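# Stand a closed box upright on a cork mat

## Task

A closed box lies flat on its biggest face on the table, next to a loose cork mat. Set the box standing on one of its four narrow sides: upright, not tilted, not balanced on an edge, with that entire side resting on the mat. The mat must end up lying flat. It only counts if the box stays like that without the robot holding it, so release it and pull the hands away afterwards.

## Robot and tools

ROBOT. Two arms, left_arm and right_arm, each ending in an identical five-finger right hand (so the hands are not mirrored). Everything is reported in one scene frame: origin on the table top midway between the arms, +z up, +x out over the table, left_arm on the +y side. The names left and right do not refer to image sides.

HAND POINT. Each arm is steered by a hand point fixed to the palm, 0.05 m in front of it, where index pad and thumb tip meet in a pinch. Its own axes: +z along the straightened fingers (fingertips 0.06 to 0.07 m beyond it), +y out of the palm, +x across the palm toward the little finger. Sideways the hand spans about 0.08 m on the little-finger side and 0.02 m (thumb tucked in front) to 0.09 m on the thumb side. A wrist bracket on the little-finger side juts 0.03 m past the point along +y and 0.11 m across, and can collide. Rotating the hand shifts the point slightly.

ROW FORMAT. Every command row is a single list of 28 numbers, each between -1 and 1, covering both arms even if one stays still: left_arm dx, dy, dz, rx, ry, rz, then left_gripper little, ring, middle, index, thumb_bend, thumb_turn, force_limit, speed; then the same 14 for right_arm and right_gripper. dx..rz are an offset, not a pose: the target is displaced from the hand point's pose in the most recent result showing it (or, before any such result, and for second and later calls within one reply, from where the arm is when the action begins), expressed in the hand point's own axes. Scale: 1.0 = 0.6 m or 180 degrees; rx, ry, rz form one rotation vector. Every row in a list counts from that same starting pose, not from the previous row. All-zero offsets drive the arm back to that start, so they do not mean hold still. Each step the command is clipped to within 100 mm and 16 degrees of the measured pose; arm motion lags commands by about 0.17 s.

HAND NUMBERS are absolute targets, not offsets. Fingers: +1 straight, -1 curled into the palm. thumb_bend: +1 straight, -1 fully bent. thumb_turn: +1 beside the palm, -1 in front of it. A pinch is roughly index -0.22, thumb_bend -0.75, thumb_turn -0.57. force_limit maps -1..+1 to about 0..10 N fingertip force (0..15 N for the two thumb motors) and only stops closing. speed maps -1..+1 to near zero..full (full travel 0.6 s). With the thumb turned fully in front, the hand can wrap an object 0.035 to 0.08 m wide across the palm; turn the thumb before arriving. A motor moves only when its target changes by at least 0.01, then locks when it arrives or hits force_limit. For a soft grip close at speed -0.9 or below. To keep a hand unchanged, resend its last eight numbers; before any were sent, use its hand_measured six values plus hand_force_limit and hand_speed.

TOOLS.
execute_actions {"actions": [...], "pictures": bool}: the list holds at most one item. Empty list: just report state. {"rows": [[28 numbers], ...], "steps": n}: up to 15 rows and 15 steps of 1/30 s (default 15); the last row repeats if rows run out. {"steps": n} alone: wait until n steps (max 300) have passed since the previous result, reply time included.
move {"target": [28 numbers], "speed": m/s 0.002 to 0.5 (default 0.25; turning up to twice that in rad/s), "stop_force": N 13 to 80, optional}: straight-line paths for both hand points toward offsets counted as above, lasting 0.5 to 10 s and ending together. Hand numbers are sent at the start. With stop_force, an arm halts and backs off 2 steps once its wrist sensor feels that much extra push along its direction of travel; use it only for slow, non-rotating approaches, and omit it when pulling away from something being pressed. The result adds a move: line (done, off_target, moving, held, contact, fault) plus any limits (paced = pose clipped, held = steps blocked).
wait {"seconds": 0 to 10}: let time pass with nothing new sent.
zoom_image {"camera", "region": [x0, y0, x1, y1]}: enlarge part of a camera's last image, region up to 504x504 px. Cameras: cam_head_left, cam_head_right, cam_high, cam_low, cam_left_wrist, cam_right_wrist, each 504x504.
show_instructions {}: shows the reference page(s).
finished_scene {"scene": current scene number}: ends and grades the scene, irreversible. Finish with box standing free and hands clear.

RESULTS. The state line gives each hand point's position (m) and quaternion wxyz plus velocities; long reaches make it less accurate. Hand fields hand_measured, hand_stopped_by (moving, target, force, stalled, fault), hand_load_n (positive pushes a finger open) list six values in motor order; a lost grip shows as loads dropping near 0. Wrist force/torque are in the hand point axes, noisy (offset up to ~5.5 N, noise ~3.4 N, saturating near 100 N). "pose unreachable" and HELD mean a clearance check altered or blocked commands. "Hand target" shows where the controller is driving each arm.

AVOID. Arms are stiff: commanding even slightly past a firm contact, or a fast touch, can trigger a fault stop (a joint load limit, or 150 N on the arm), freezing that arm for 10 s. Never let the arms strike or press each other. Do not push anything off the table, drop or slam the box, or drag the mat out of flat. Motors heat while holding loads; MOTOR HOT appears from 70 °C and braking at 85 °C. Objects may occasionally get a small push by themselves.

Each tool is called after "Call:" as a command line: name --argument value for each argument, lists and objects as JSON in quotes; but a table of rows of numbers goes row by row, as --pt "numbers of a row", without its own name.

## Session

Call:
execute_actions --actions '[]'

Scene clock: 0.00 s of 5600.00 s.
left_arm: end_effector_position=(-0.1667, +1.0030, +0.6232) hand_measured=(+1.000, +1.000, +1.000, +1.000, +1.000, +1.000) hand_load_n=(+0.0, +0.0, +0.0, +0.0, +0.0, +0.0) hand_stopped_by=(target, target, target, target, target, target) hand_force_limit=0.00 hand_speed=-0.80 end_effector_quat_wxyz=(-0.026, +0.822, -0.564, -0.068) end_effector_velocity=(+0.000, -0.000, +0.000) end_effector_angular_velocity=(+0.001, +0.001, +0.000) | right_arm: end_effector_position=(-0.0349, -1.3260, +0.5320) hand_measured=(+1.000, +1.000, +1.000, +1.000, +1.000, +1.000) hand_load_n=(+0.0, +0.0, +0.0, +0.0, +0.0, +0.0) hand_stopped_by=(target, target, target, target, target, target) hand_force_limit=0.00 hand_speed=-0.80 end_effector_quat_wxyz=(-0.076, +0.754, +0.649, +0.061) end_effector_velocity=(-0.001, -0.001, -0.001) end_effector_angular_velocity=(+0.002, -0.000, +0.000)
Joint positions: left_arm=[ 1.491 -1.701  1.512  1.64   1.485 -1.959] | right_arm=[-1.981 -1.442  1.454  1.736  1.653 -1.81 ]
Joint velocities: left_arm=[-0.001 -0.001 -0.     0.    -0.001 -0.001] | right_arm=[-0.     0.002 -0.    -0.     0.    -0.   ]
Joint torques (N m, as the arm reports them, + toward a larger angle): no reading
Wrist force (N, on the end effector, along its own x y z axes, offset not removed): no reading
Wrist torque (N m, same axes, about the end effector's origin, offset not removed): no reading
Hand target (left_arm): -0.167, +1.003, +0.623; -0.026, +0.822, -0.564, -0.068
Hand target (right_arm): -0.035, -1.326, +0.532; -0.076, +0.754, +0.649, +0.061

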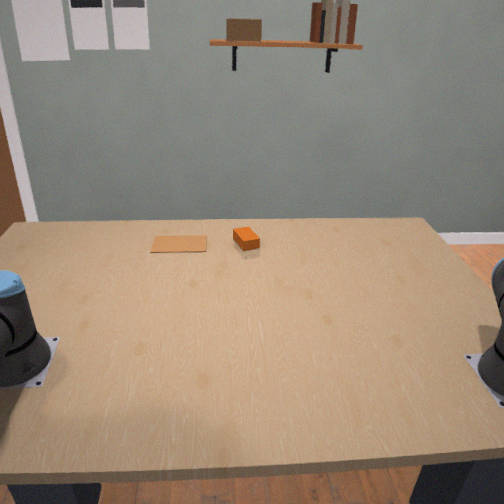

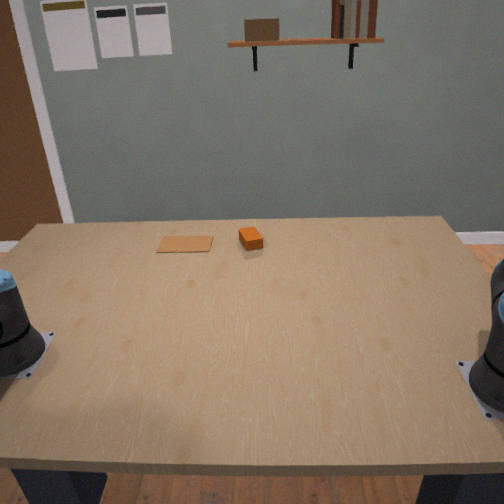

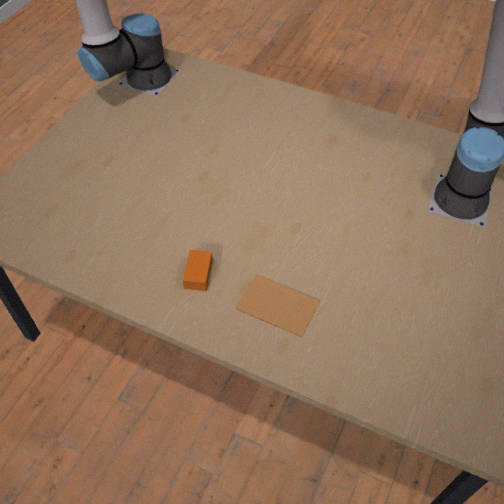

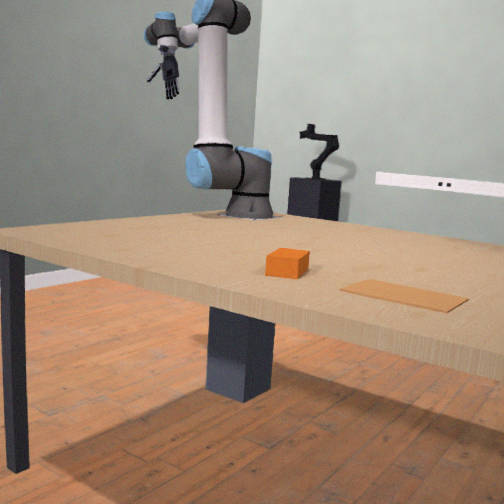

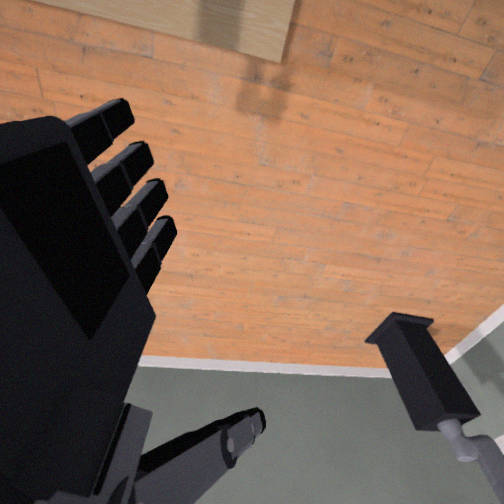

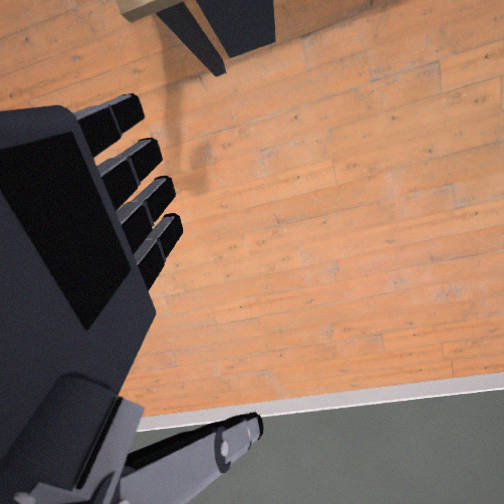

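Call:
zoom_image --camera "cam_high" --region '[140, 220, 340, 350]'

Call:
zoom_image --camera "cam_head_left" --region '[135, 210, 285, 280]'

Call:
zoom_image --camera "cam_high" --region '[168, 240, 228, 300]'

Region (140, 220, 340, 350) of cam_high's 504x504 image, scaled by 2.520, with more detail than that image has; it fills the top 328 rows of this view, and the rest is white.

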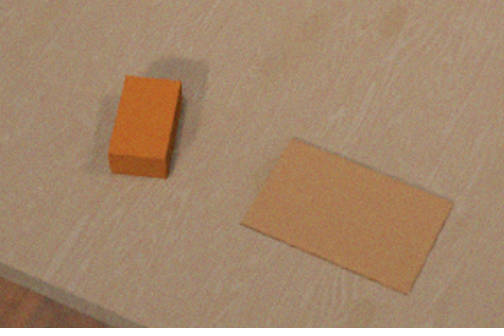

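Region (135, 210, 285, 280) of cam_head_left's 504x504 image, scaled by 3.360, with more detail than that image has; it fills the top 235 rows of this view, and the rest is white.

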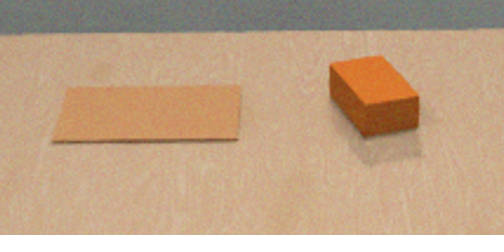

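Region (168, 240, 228, 300) of cam_high's 504x504 image, scaled by 8.400, with more detail than that image has.

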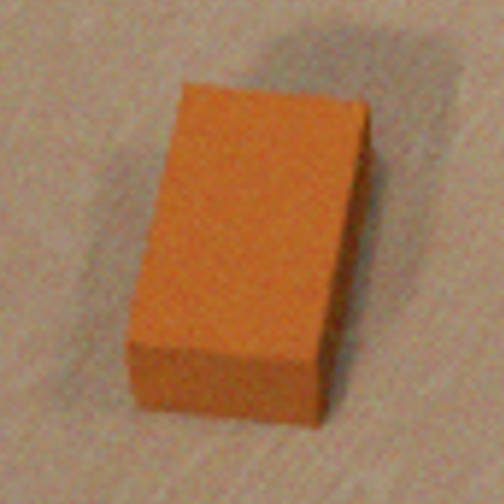

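Call:
move --target '[0.802,-0.896,0.0957,0.1337,0.0865,0.2745, 0.65,0.65,0.65,0.65,1,-1,0,0, 0,0,0,0,0,0, 1,1,1,1,1,1,0,-0.8]' --speed 0.35

Call:
move --target '[0.992,-0.845,0.9285,0.1722,0.1258,0.1726, 0.65,0.65,0.65,0.65,1,-1,0,0, 0,0,0,0,0,0, 1,1,1,1,1,1,0,-0.8]' --speed 0.4

Scene clock: 69.23 s of 5600.00 s.
left_arm: end_effector_position=(+0.5004, +0.7601, +0.4815) hand_measured=(+0.650, +0.650, +0.650, +0.650, +1.000, -1.000) hand_load_n=(+0.0, +0.0, +0.0, +0.0, +0.0, +0.0) hand_stopped_by=(target, target, target, target, target, target) hand_force_limit=0.00 hand_speed=0.00 end_effector_quat_wxyz=(+0.089, -0.492, +0.853, -0.151) end_effector_velocity=(+0.002, +0.000, -0.000) end_effector_angular_velocity=(-0.001, -0.002, -0.000) | right_arm: end_effector_position=(-0.0349, -1.3260, +0.5320) hand_measured=(+1.000, +1.000, +1.000, +1.000, +1.000, +1.000) hand_load_n=(+0.0, +0.0, +0.0, +0.0, +0.0, +0.0) hand_stopped_by=(target, target, target, target, target, target) hand_force_limit=0.00 hand_speed=-0.80 end_effector_quat_wxyz=(-0.076, +0.754, +0.649, +0.061) end_effector_velocity=(+0.000, -0.001, -0.001) end_effector_angular_velocity=(+0.001, -0.002, -0.000)
Joint positions: left_arm=[-0.111 -1.735  1.726  1.262  1.724 -2.699] | right_arm=[-1.981 -1.442  1.454  1.736  1.653 -1.81 ]
Joint velocities: left_arm=[ 0.001  0.003 -0.002 -0.003  0.001  0.001] | right_arm=[ 0.     0.002  0.001 -0.001 -0.002  0.   ]
Joint torques (N m, as the arm reports them, + toward a larger angle): left_arm=[-18.7  -14.76 -47.42  -0.66   3.23   2.62] | right_arm=[ -2.23 -49.76 -36.77   5.49   0.43   0.44]
Wrist force (N, on the end effector, along its own x y z axes, offset not removed): left_arm=[-1.8 -2.0 2.0] | right_arm=[2.1 -0.2 1.2]
Wrist torque (N m, same axes, about the end effector's origin, offset not removed): left_arm=[-0.48 0.05 -0.22] | right_arm=[0.04 -0.37 0.01]
Hand target (left_arm): +0.501, +0.760, +0.481; +0.089, -0.492, +0.853, -0.151
Hand target (right_arm): -0.035, -1.326, +0.532; -0.076, +0.754, +0.649, +0.061
Off the commanded pose (left_arm): 0.002 m, 0 deg.
Off the commanded pose (right_arm): 0.000 m, 0 deg.
After step 90, 63.40 s passed at rest.
move: done

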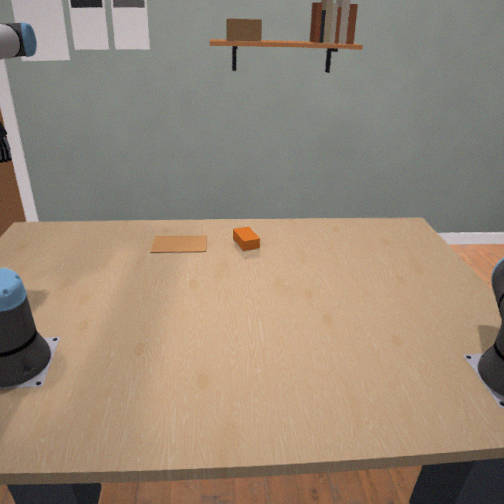

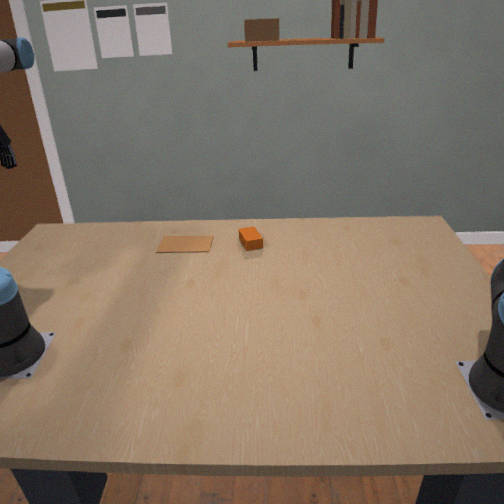

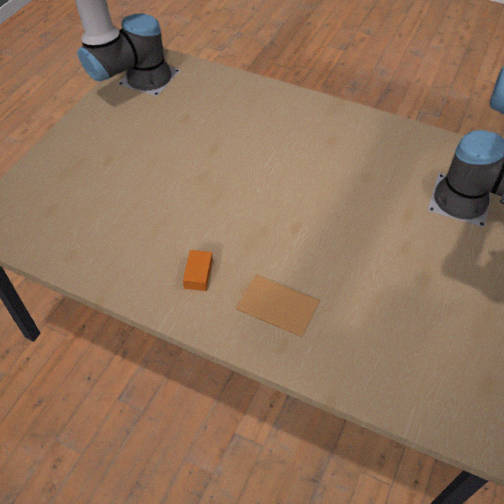

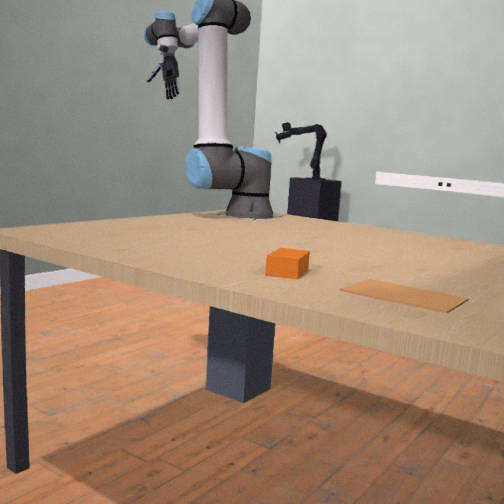

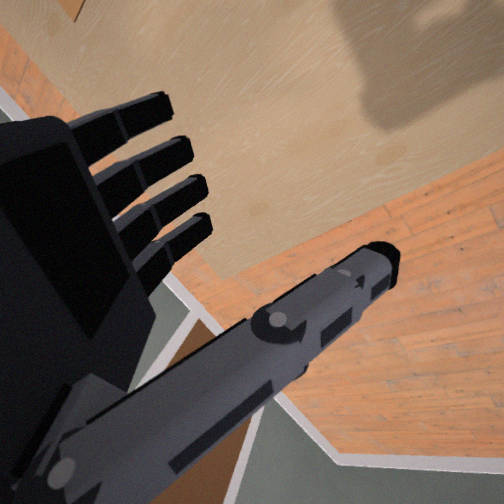

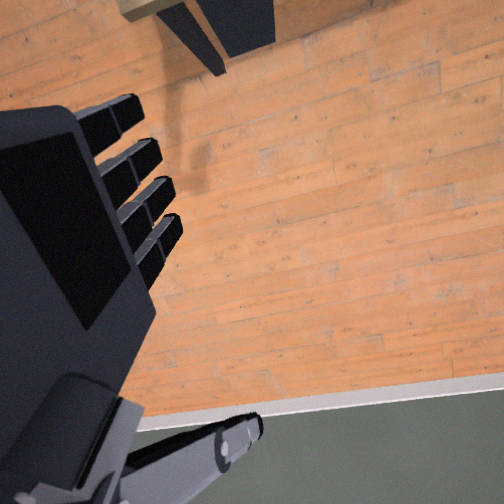

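Scene clock: 72.40 s of 5600.00 s.
left_arm: end_effector_position=(+0.7822, -0.0895, +0.1331) hand_measured=(+0.650, +0.650, +0.650, +0.650, +1.000, -1.000) hand_load_n=(+0.0, +0.0, +0.0, +0.0, +0.0, +0.0) hand_stopped_by=(target, target, target, target, target, target) hand_force_limit=0.00 hand_speed=0.00 end_effector_quat_wxyz=(+0.086, -0.172, +0.881, -0.433) end_effector_velocity=(+0.000, -0.003, +0.000) end_effector_angular_velocity=(-0.001, -0.001, -0.003) | right_arm: end_effector_position=(-0.0349, -1.3260, +0.5320) hand_measured=(+1.000, +1.000, +1.000, +1.000, +1.000, +1.000) hand_load_n=(+0.0, +0.0, +0.0, +0.0, +0.0, +0.0) hand_stopped_by=(target, target, target, target, target, target) hand_force_limit=0.00 hand_speed=-0.80 end_effector_quat_wxyz=(-0.076, +0.754, +0.649, +0.061) end_effector_velocity=(+0.000, -0.000, +0.001) end_effector_angular_velocity=(-0.005, +0.001, +0.000)
Joint positions: left_arm=[-1.002 -0.972  1.422  0.22   1.756 -2.992] | right_arm=[-1.981 -1.442  1.454  1.736  1.653 -1.81 ]
Joint velocities: left_arm=[-0.001  0.003 -0.006  0.001  0.001  0.001] | right_arm=[ 0.    -0.002 -0.001 -0.002 -0.001 -0.   ]
Joint torques (N m, as the arm reports them, + toward a larger angle): left_arm=[-20.49 -68.08 -45.35   4.61   2.85   2.37] | right_arm=[ -2.02 -49.7  -36.27   5.22   0.44   0.34]
Wrist force (N, on the end effector, along its own x y z axes, offset not removed): left_arm=[-1.1 0.3 0.4] | right_arm=[0.0 0.7 0.4]
Wrist torque (N m, same axes, about the end effector's origin, offset not removed): left_arm=[-0.02 0.12 -0.10] | right_arm=[0.20 -0.04 -0.03]
Hand target (left_arm): +0.782, -0.090, +0.133; +0.086, -0.172, +0.881, -0.433
Hand target (right_arm): -0.035, -1.326, +0.532; -0.076, +0.754, +0.649, +0.061
Off the commanded pose (left_arm): 0.002 m, 0 deg.
Off the commanded pose (right_arm): 0.000 m, 0 deg.
move: done

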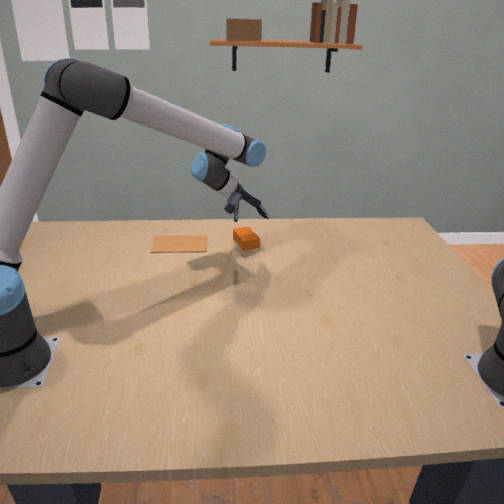

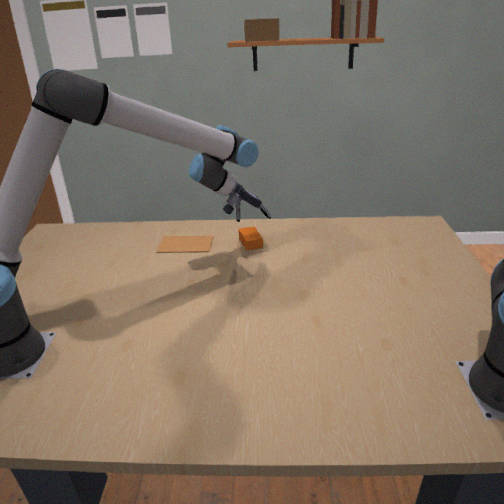

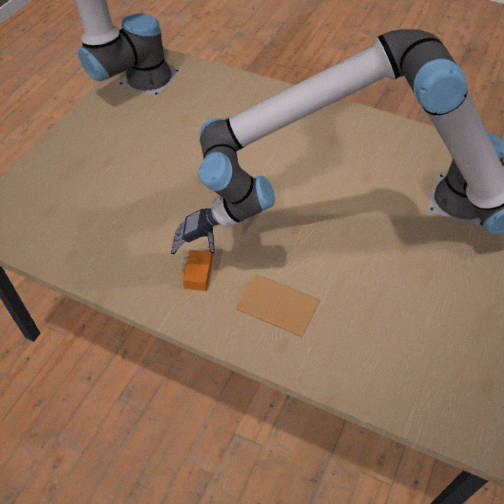

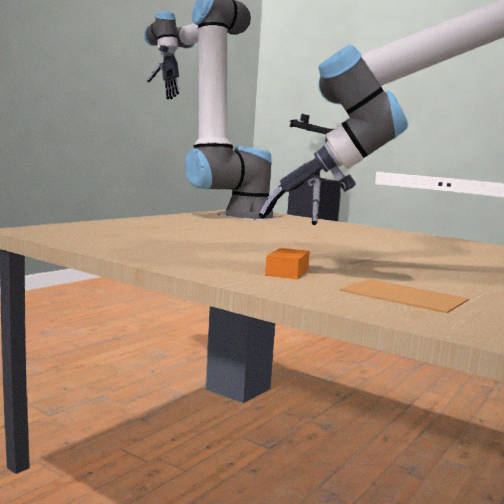

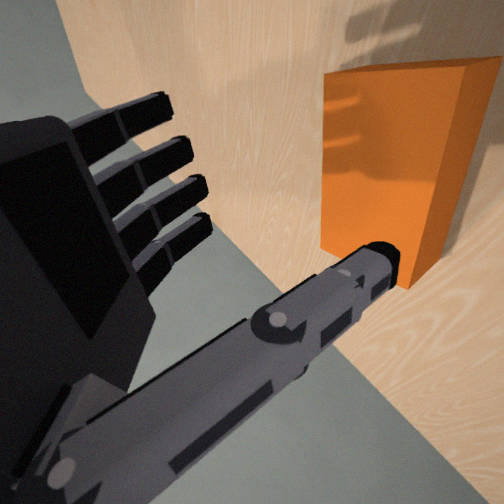

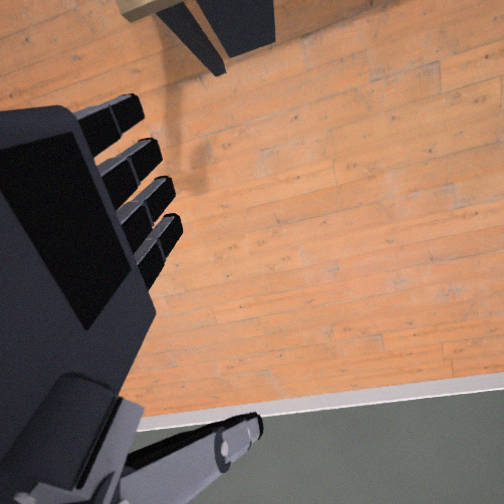

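Call:
zoom_image --camera "cam_left_wrist" --region '[252, 45, 504, 297]'

Region (252, 45, 504, 297) of cam_left_wrist's 504x504 image, scaled by 2.000, with more detail than that image has.

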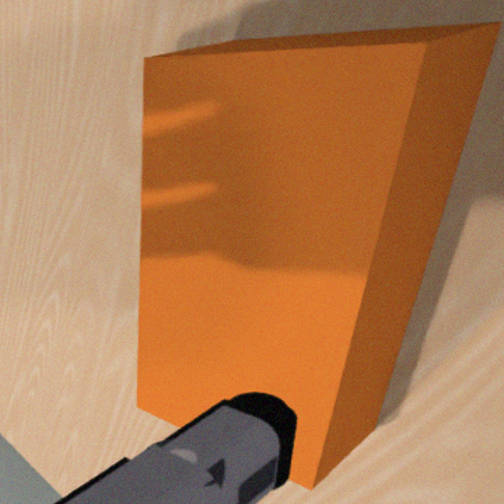

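Call:
move --target '[0.02,0.1215,0.088,0,0.0176,0.0137, 0.6,0.6,0.6,0.6,1,-1,0,0, 0,0,0,0,0,0, 1,1,1,1,1,1,0,-0.8]' --speed 0.07 --stop_force 15

Call:
zoom_image --camera "cam_low" --region '[240, 190, 350, 300]'

Scene clock: 107.67 s of 5600.00 s.
left_arm: end_effector_position=(+0.7702, -0.0915, +0.0433) hand_measured=(+0.600, +0.600, +0.600, +0.600, +1.000, -1.000) hand_load_n=(+0.0, +0.0, +0.0, +0.0, +0.0, +0.0) hand_stopped_by=(target, target, target, target, target, target) hand_force_limit=0.00 hand_speed=0.00 end_effector_quat_wxyz=(+0.071, -0.141, +0.886, -0.435) end_effector_velocity=(+0.001, +0.000, -0.002) end_effector_angular_velocity=(-0.000, -0.000, -0.001) | right_arm: end_effector_position=(-0.0349, -1.3260, +0.5320) hand_measured=(+1.000, +1.000, +1.000, +1.000, +1.000, +1.000) hand_load_n=(+0.0, +0.0, +0.0, +0.0, +0.0, +0.0) hand_stopped_by=(target, target, target, target, target, target) hand_force_limit=0.00 hand_speed=-0.80 end_effector_quat_wxyz=(-0.076, +0.754, +0.649, +0.061) end_effector_velocity=(-0.000, +0.000, +0.000) end_effector_angular_velocity=(-0.001, +0.000, -0.000)
Joint positions: left_arm=[-1.    -0.902  1.485  0.098  1.811 -2.946] | right_arm=[-1.981 -1.442  1.454  1.736  1.653 -1.81 ]
Joint velocities: left_arm=[ 0.001  0.002  0.001 -0.003  0.002  0.002] | right_arm=[-0. -0.  0. -0.  0.  0.]
Joint torques (N m, as the arm reports them, + toward a larger angle): left_arm=[ 22.38 -71.12 -29.38  -3.19   3.31   2.32] | right_arm=[ -2.71 -49.18 -36.78   5.2    0.43   0.29]
Wrist force (N, on the end effector, along its own x y z axes, offset not removed): left_arm=[-0.5 1.5 2.7] | right_arm=[1.5 -2.2 2.3]
Wrist torque (N m, same axes, about the end effector's origin, offset not removed): left_arm=[-0.05 -0.11 0.03] | right_arm=[-0.34 -0.30 -0.07]
Hand target (left_arm): +0.770, -0.091, +0.043; +0.071, -0.141, +0.886, -0.435
Hand target (right_arm): -0.035, -1.326, +0.532; -0.076, +0.754, +0.649, +0.061
Off the commanded pose (left_arm): 0.000 m, 0 deg.
Off the commanded pose (right_arm): 0.000 m, 0 deg.
After step 90, 30.50 s passed at rest.
move: done

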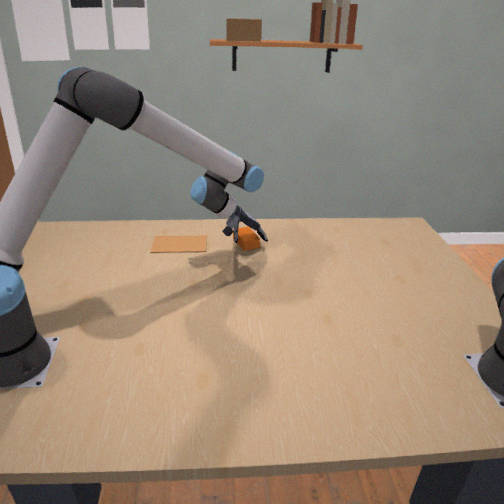

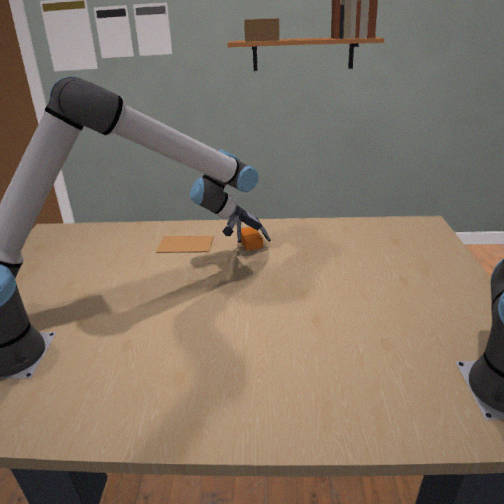

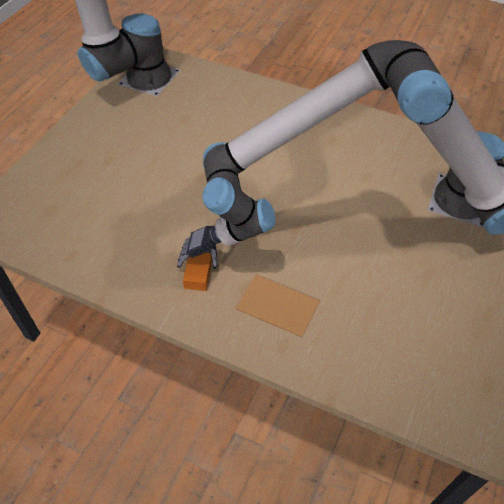

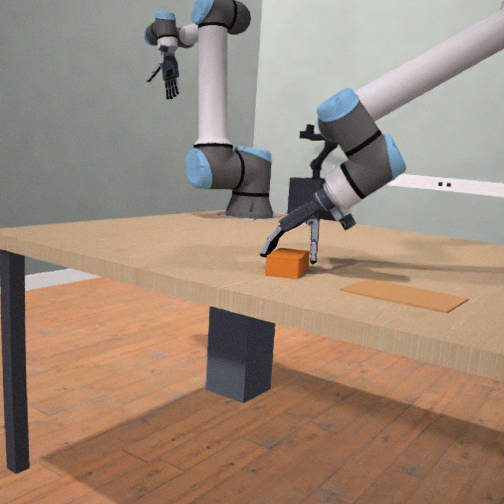

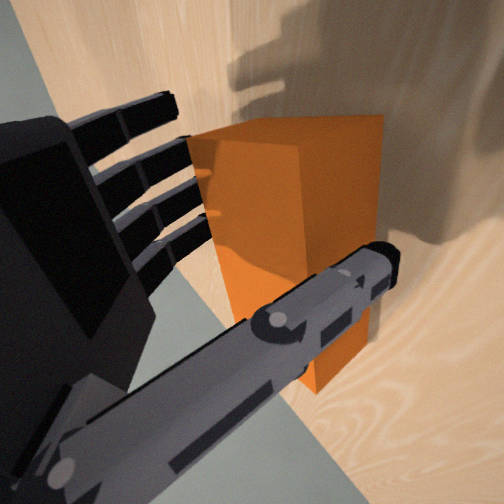

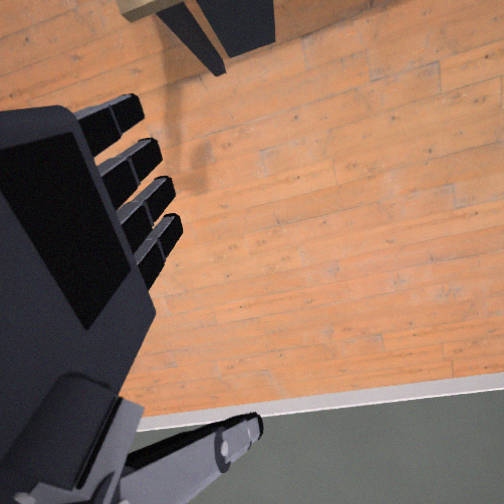

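Region (240, 190, 350, 300) of cam_low's 504x504 image, scaled by 4.582, with more detail than that image has.

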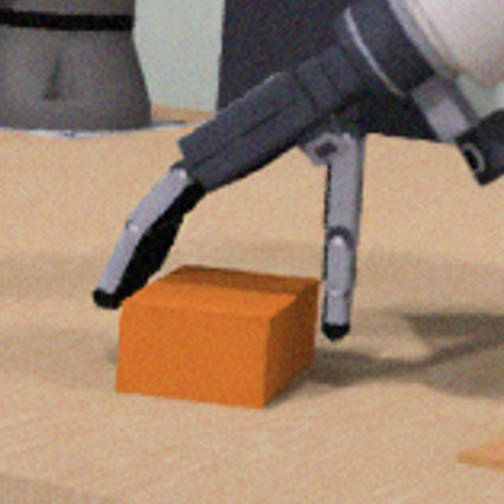

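Call:
move --target '[0,-0.0046,0.0196,0,0,0, 0.6,0.3,-0.2,-0.2,1,-1,0.6,-0.8, 0,0,0,0,0,0, 1,1,1,1,1,1,0,-0.8]' --speed 0.03

Scene clock: 120.10 s of 5600.00 s.
left_arm: end_effector_position=(+0.7737, -0.1019, +0.0382) hand_measured=(+0.600, +0.300, +0.182, +0.160, +1.002, -1.000) hand_load_n=(+0.0, +0.0, +7.0, +9.5, +2.0, -0.5) hand_stopped_by=(target, target, force, force, target, target) hand_force_limit=0.60 hand_speed=-0.80 end_effector_quat_wxyz=(+0.071, -0.141, +0.886, -0.435) end_effector_velocity=(+0.001, +0.001, +0.002) end_effector_angular_velocity=(-0.001, -0.001, +0.001) | right_arm: end_effector_position=(-0.0349, -1.3260, +0.5320) hand_measured=(+1.000, +1.000, +1.000, +1.000, +1.000, +1.000) hand_load_n=(+0.0, +0.0, +0.0, +0.0, +0.0, +0.0) hand_stopped_by=(target, target, target, target, target, target) hand_force_limit=0.00 hand_speed=-0.80 end_effector_quat_wxyz=(-0.076, +0.754, +0.649, +0.061) end_effector_velocity=(-0.000, +0.000, +0.000) end_effector_angular_velocity=(+0.000, +0.001, -0.001)
Joint positions: left_arm=[-1.004 -0.885  1.463  0.101  1.808 -2.949] | right_arm=[-1.981 -1.442  1.454  1.736  1.653 -1.81 ]
Joint velocities: left_arm=[ 0.001 -0.003 -0.     0.001 -0.001  0.   ] | right_arm=[-0.    -0.    -0.     0.     0.001  0.001]
Joint torques (N m, as the arm reports them, + toward a larger angle): left_arm=[-20.42 -73.3  -43.16   5.13  -1.75  -1.73] | right_arm=[ -1.62 -50.33 -36.7    5.21   0.35   0.53]
Wrist force (N, on the end effector, along its own x y z axes, offset not removed): left_arm=[-1.8 -1.4 -0.8] | right_arm=[2.1 0.5 2.0]
Wrist torque (N m, same axes, about the end effector's origin, offset not removed): left_arm=[-0.24 0.21 -0.26] | right_arm=[0.01 -0.40 0.03]
Hand target (left_arm): +0.774, -0.102, +0.038; +0.071, -0.141, +0.886, -0.435
Hand target (right_arm): -0.035, -1.326, +0.532; -0.076, +0.754, +0.649, +0.061
Off the commanded pose (left_arm): 0.000 m, 0 deg.
Off the commanded pose (right_arm): 0.000 m, 0 deg.
After step 90, 7.83 s passed at rest.
move: done

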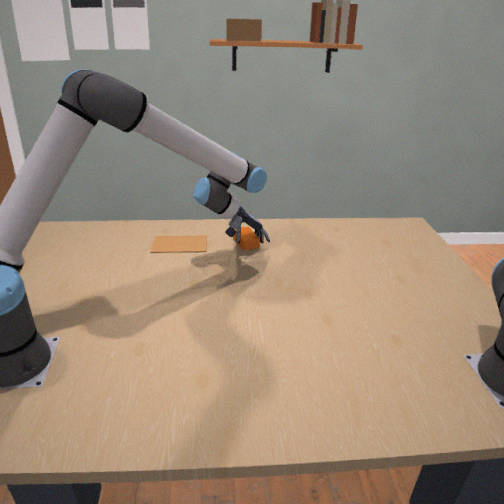

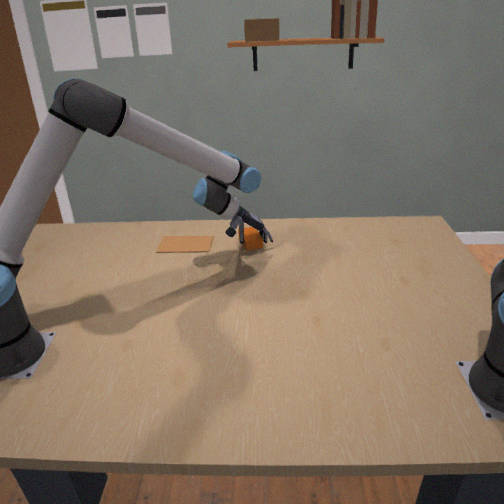

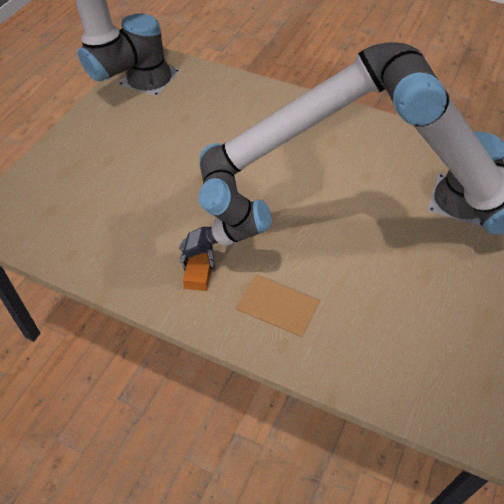

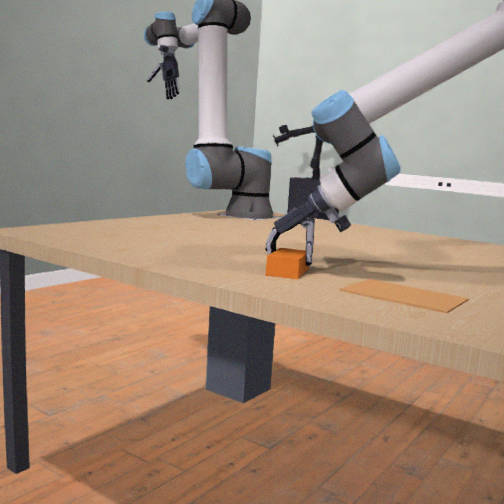

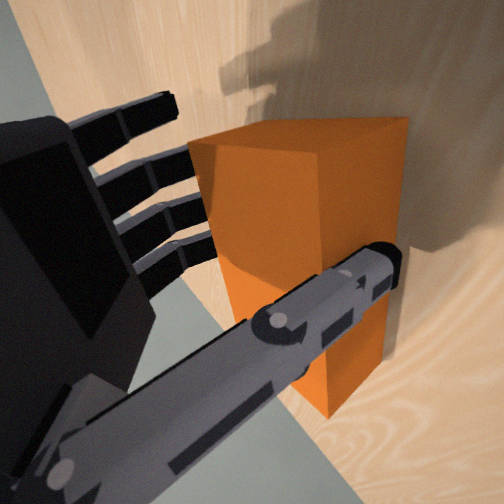

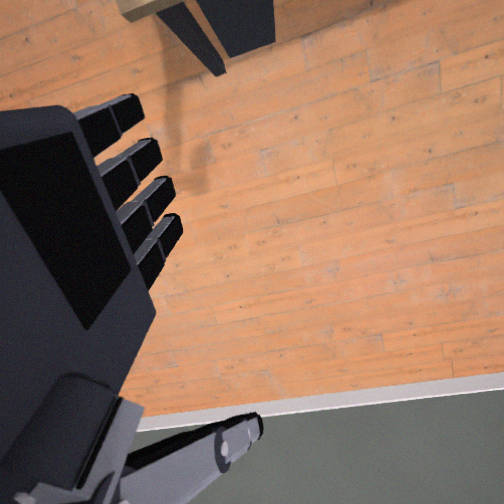

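Call:
move --target '[0,-0.0925,-0.0713,0,0,0, 0.6,0.0,-0.2,-0.2,1,-1,-0.6,-0.85, 0,0,0,0,0,0, 1,1,1,1,1,1,0,-0.8]' --speed 0.08

Scene clock: 124.10 s of 5600.00 s.
left_arm: end_effector_position=(+0.7735, -0.1020, +0.1081) hand_measured=(+0.600, +0.176, +0.182, +0.160, +1.002, -1.000) hand_load_n=(+0.0, +3.5, +5.5, +9.5, +2.0, +1.0) hand_stopped_by=(target, force, force, force, target, target) hand_force_limit=-0.60 hand_speed=-0.85 end_effector_quat_wxyz=(+0.071, -0.141, +0.886, -0.435) end_effector_velocity=(+0.001, +0.001, +0.003) end_effector_angular_velocity=(-0.000, -0.001, +0.002) | right_arm: end_effector_position=(-0.0349, -1.3260, +0.5320) hand_measured=(+1.000, +1.000, +1.000, +1.000, +1.000, +1.000) hand_load_n=(+0.0, +0.0, +0.0, +0.0, +0.0, +0.0) hand_stopped_by=(target, target, target, target, target, target) hand_force_limit=0.00 hand_speed=-0.80 end_effector_quat_wxyz=(-0.076, +0.754, +0.649, +0.061) end_effector_velocity=(-0.000, -0.000, -0.001) end_effector_angular_velocity=(+0.003, -0.001, +0.000)
Joint positions: left_arm=[-1.005 -0.943  1.424  0.199  1.808 -2.949] | right_arm=[-1.981 -1.442  1.454  1.736  1.653 -1.81 ]
Joint velocities: left_arm=[ 0.001 -0.002 -0.002  0.003 -0.001  0.   ] | right_arm=[ 0.     0.002  0.001  0.     0.    -0.   ]
Joint torques (N m, as the arm reports them, + toward a larger angle): left_arm=[-22.03 -90.07 -44.8    4.79  -1.76  -1.05] | right_arm=[ -2.05 -49.52 -36.55   5.26   0.32   0.27]
Wrist force (N, on the end effector, along its own x y z axes, offset not removed): left_arm=[-1.6 1.8 -0.2] | right_arm=[2.5 1.3 2.1]
Wrist torque (N m, same axes, about the end effector's origin, offset not removed): left_arm=[0.14 0.17 0.02] | right_arm=[0.21 -0.41 0.09]
Hand target (left_arm): +0.774, -0.102, +0.108; +0.071, -0.141, +0.886, -0.435
Hand target (right_arm): -0.035, -1.326, +0.532; -0.076, +0.754, +0.649, +0.061
Off the commanded pose (left_arm): 0.000 m, 0 deg.
Off the commanded pose (right_arm): 0.000 m, 0 deg.
move: done

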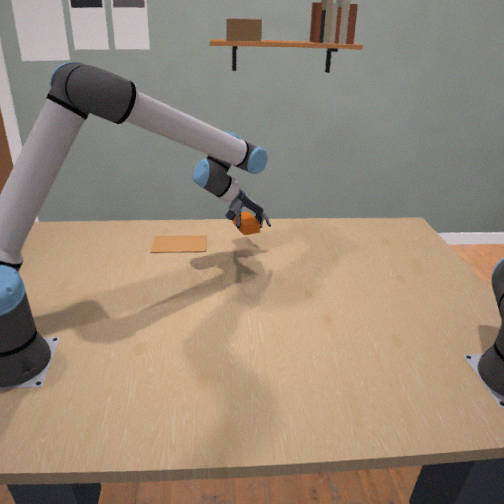

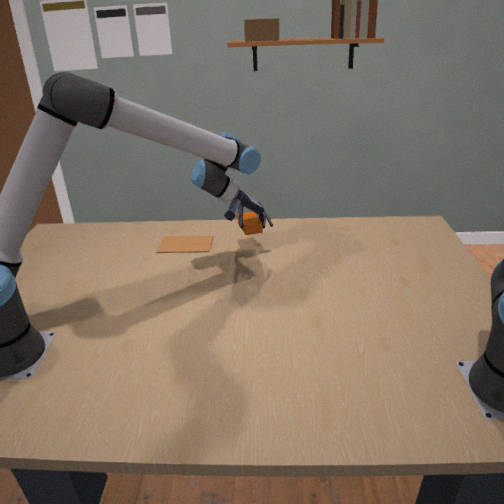

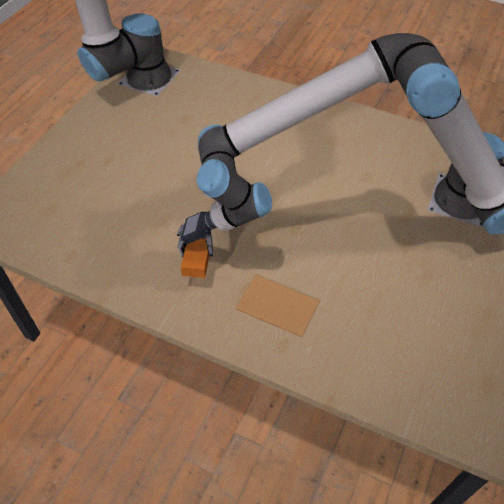

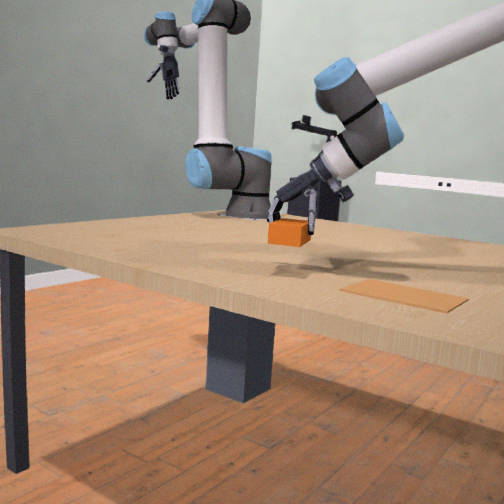

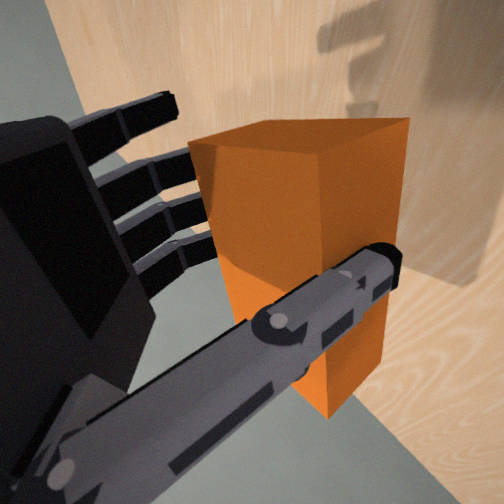

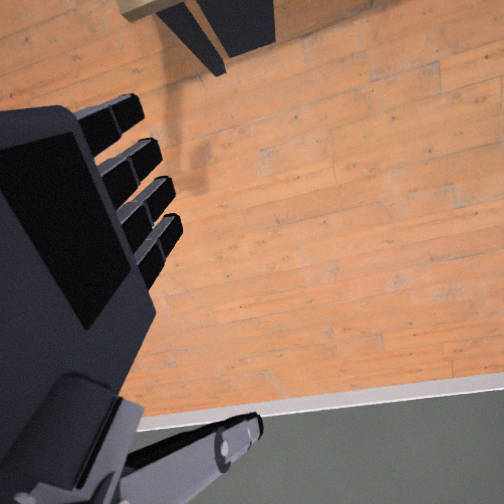

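Call:
move --target '[-0.1743,0.2887,-0.3368,0.1931,0.1360,-0.4931, 0.6,0.0,-0.2,-0.2,1,-1,-0.6,-0.85, 0,0,0,0,0,0, 1,1,1,1,1,1,0,-0.8]' --speed 0.3

Call:
zoom_image --camera "cam_head_left" --region '[135, 185, 220, 270]'

Call:
zoom_image --camera "cam_low" --region '[330, 170, 490, 330]'

Call:
zoom_image --camera "cam_high" --region '[225, 235, 335, 345]'

Scene clock: 158.80 s of 5600.00 s.
left_arm: end_effector_position=(+0.7908, +0.1831, +0.0946) hand_measured=(+0.600, +0.176, +0.182, +0.160, +1.002, -1.000) hand_load_n=(+0.0, +3.5, +5.5, +9.5, +2.0, +1.5) hand_stopped_by=(target, force, force, force, target, target) hand_force_limit=-0.60 hand_speed=-0.85 end_effector_quat_wxyz=(+0.379, +0.596, -0.381, +0.596) end_effector_velocity=(+0.000, +0.002, -0.002) end_effector_angular_velocity=(-0.010, +0.010, +0.006) | right_arm: end_effector_position=(-0.0349, -1.3260, +0.5320) hand_measured=(+1.000, +1.000, +1.000, +1.000, +1.000, +1.000) hand_load_n=(+0.0, +0.0, +0.0, +0.0, +0.0, +0.0) hand_stopped_by=(target, target, target, target, target, target) hand_force_limit=0.00 hand_speed=-0.80 end_effector_quat_wxyz=(-0.076, +0.754, +0.649, +0.061) end_effector_velocity=(-0.000, -0.000, -0.001) end_effector_angular_velocity=(+0.001, -0.001, +0.000)
Joint positions: left_arm=[-0.544 -1.046  1.998 -0.951  2.216 -4.71 ] | right_arm=[-1.981 -1.442  1.454  1.736  1.653 -1.81 ]
Joint velocities: left_arm=[ 0.001  0.004  0.006 -0.016 -0.005 -0.017] | right_arm=[ 0.     0.001  0.     0.     0.    -0.   ]
Joint torques (N m, as the arm reports them, + toward a larger angle): left_arm=[ 18.54 -53.57 -21.33  -5.58  -2.2   -1.72] | right_arm=[ -1.98 -49.48 -37.13   4.98   0.29   0.29]
Wrist force (N, on the end effector, along its own x y z axes, offset not removed): left_arm=[-0.6 -0.6 -0.8] | right_arm=[0.3 0.5 0.9]
Wrist torque (N m, same axes, about the end effector's origin, offset not removed): left_arm=[-0.03 -0.10 -0.04] | right_arm=[0.18 -0.05 -0.09]
Hand target (left_arm): +0.791, +0.183, +0.095; +0.380, +0.596, -0.380, +0.597
Hand target (right_arm): -0.035, -1.326, +0.532; -0.076, +0.754, +0.649, +0.061
Off the commanded pose (left_arm): 0.001 m, 0 deg.
Off the commanded pose (right_arm): 0.000 m, 0 deg.
After step 90, 28.23 s passed at rest.
move: done

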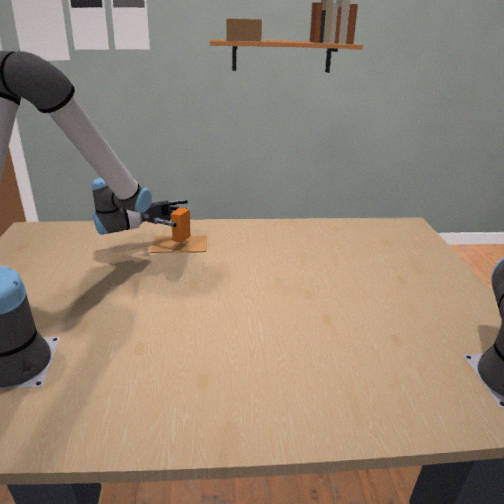

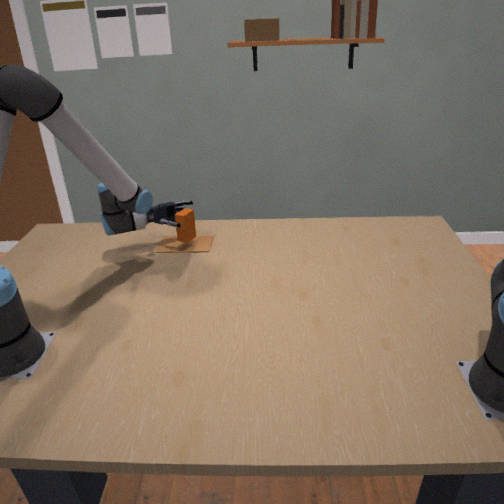

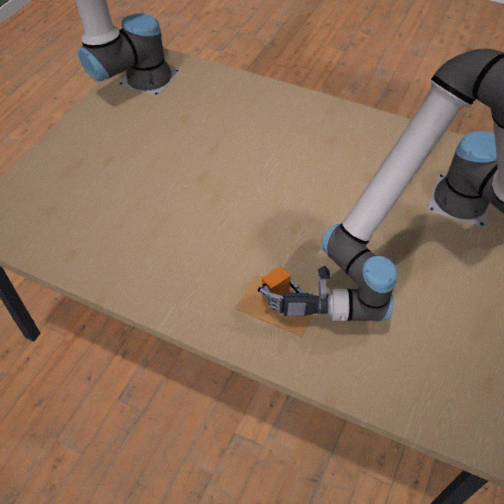

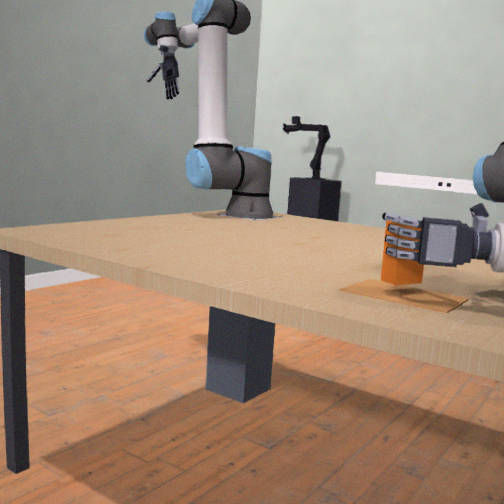

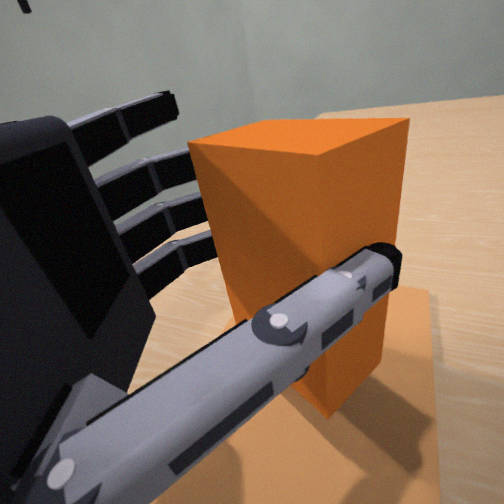

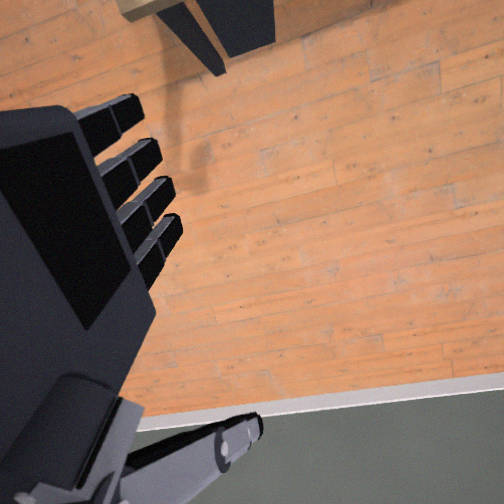

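Region (135, 185, 220, 270) of cam_head_left's 504x504 image, scaled by 5.929, with more detail than that image has.

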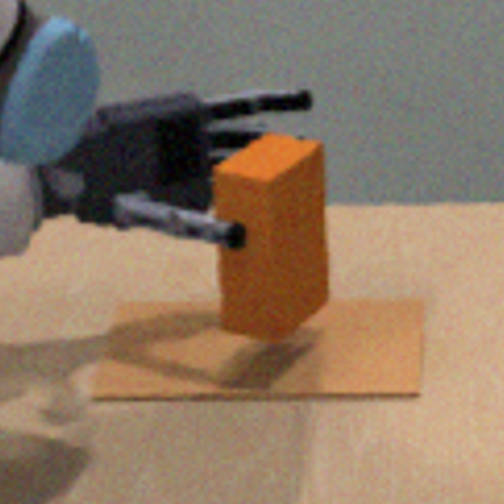

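Region (330, 170, 490, 330) of cam_low's 504x504 image, scaled by 3.150, with more detail than that image has.

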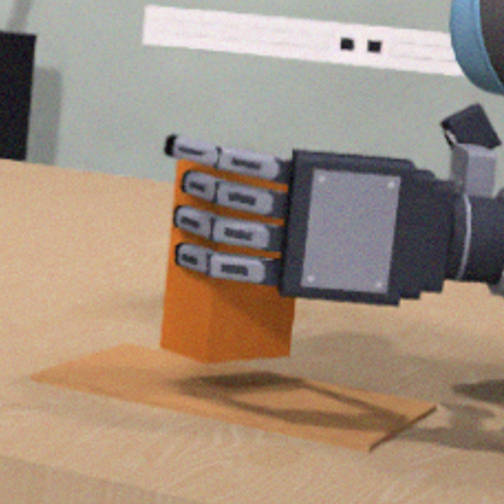

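Region (225, 235, 335, 345) of cam_high's 504x504 image, scaled by 4.582, with more detail than that image has.

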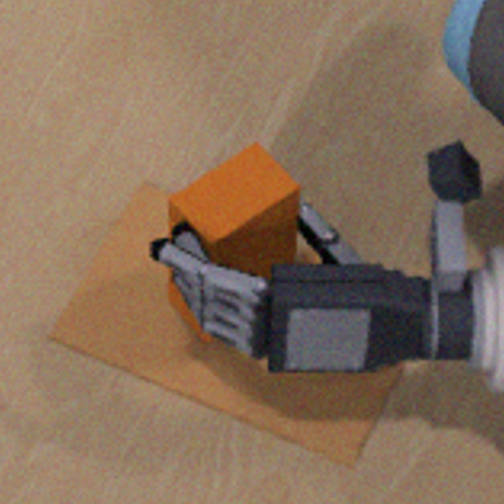

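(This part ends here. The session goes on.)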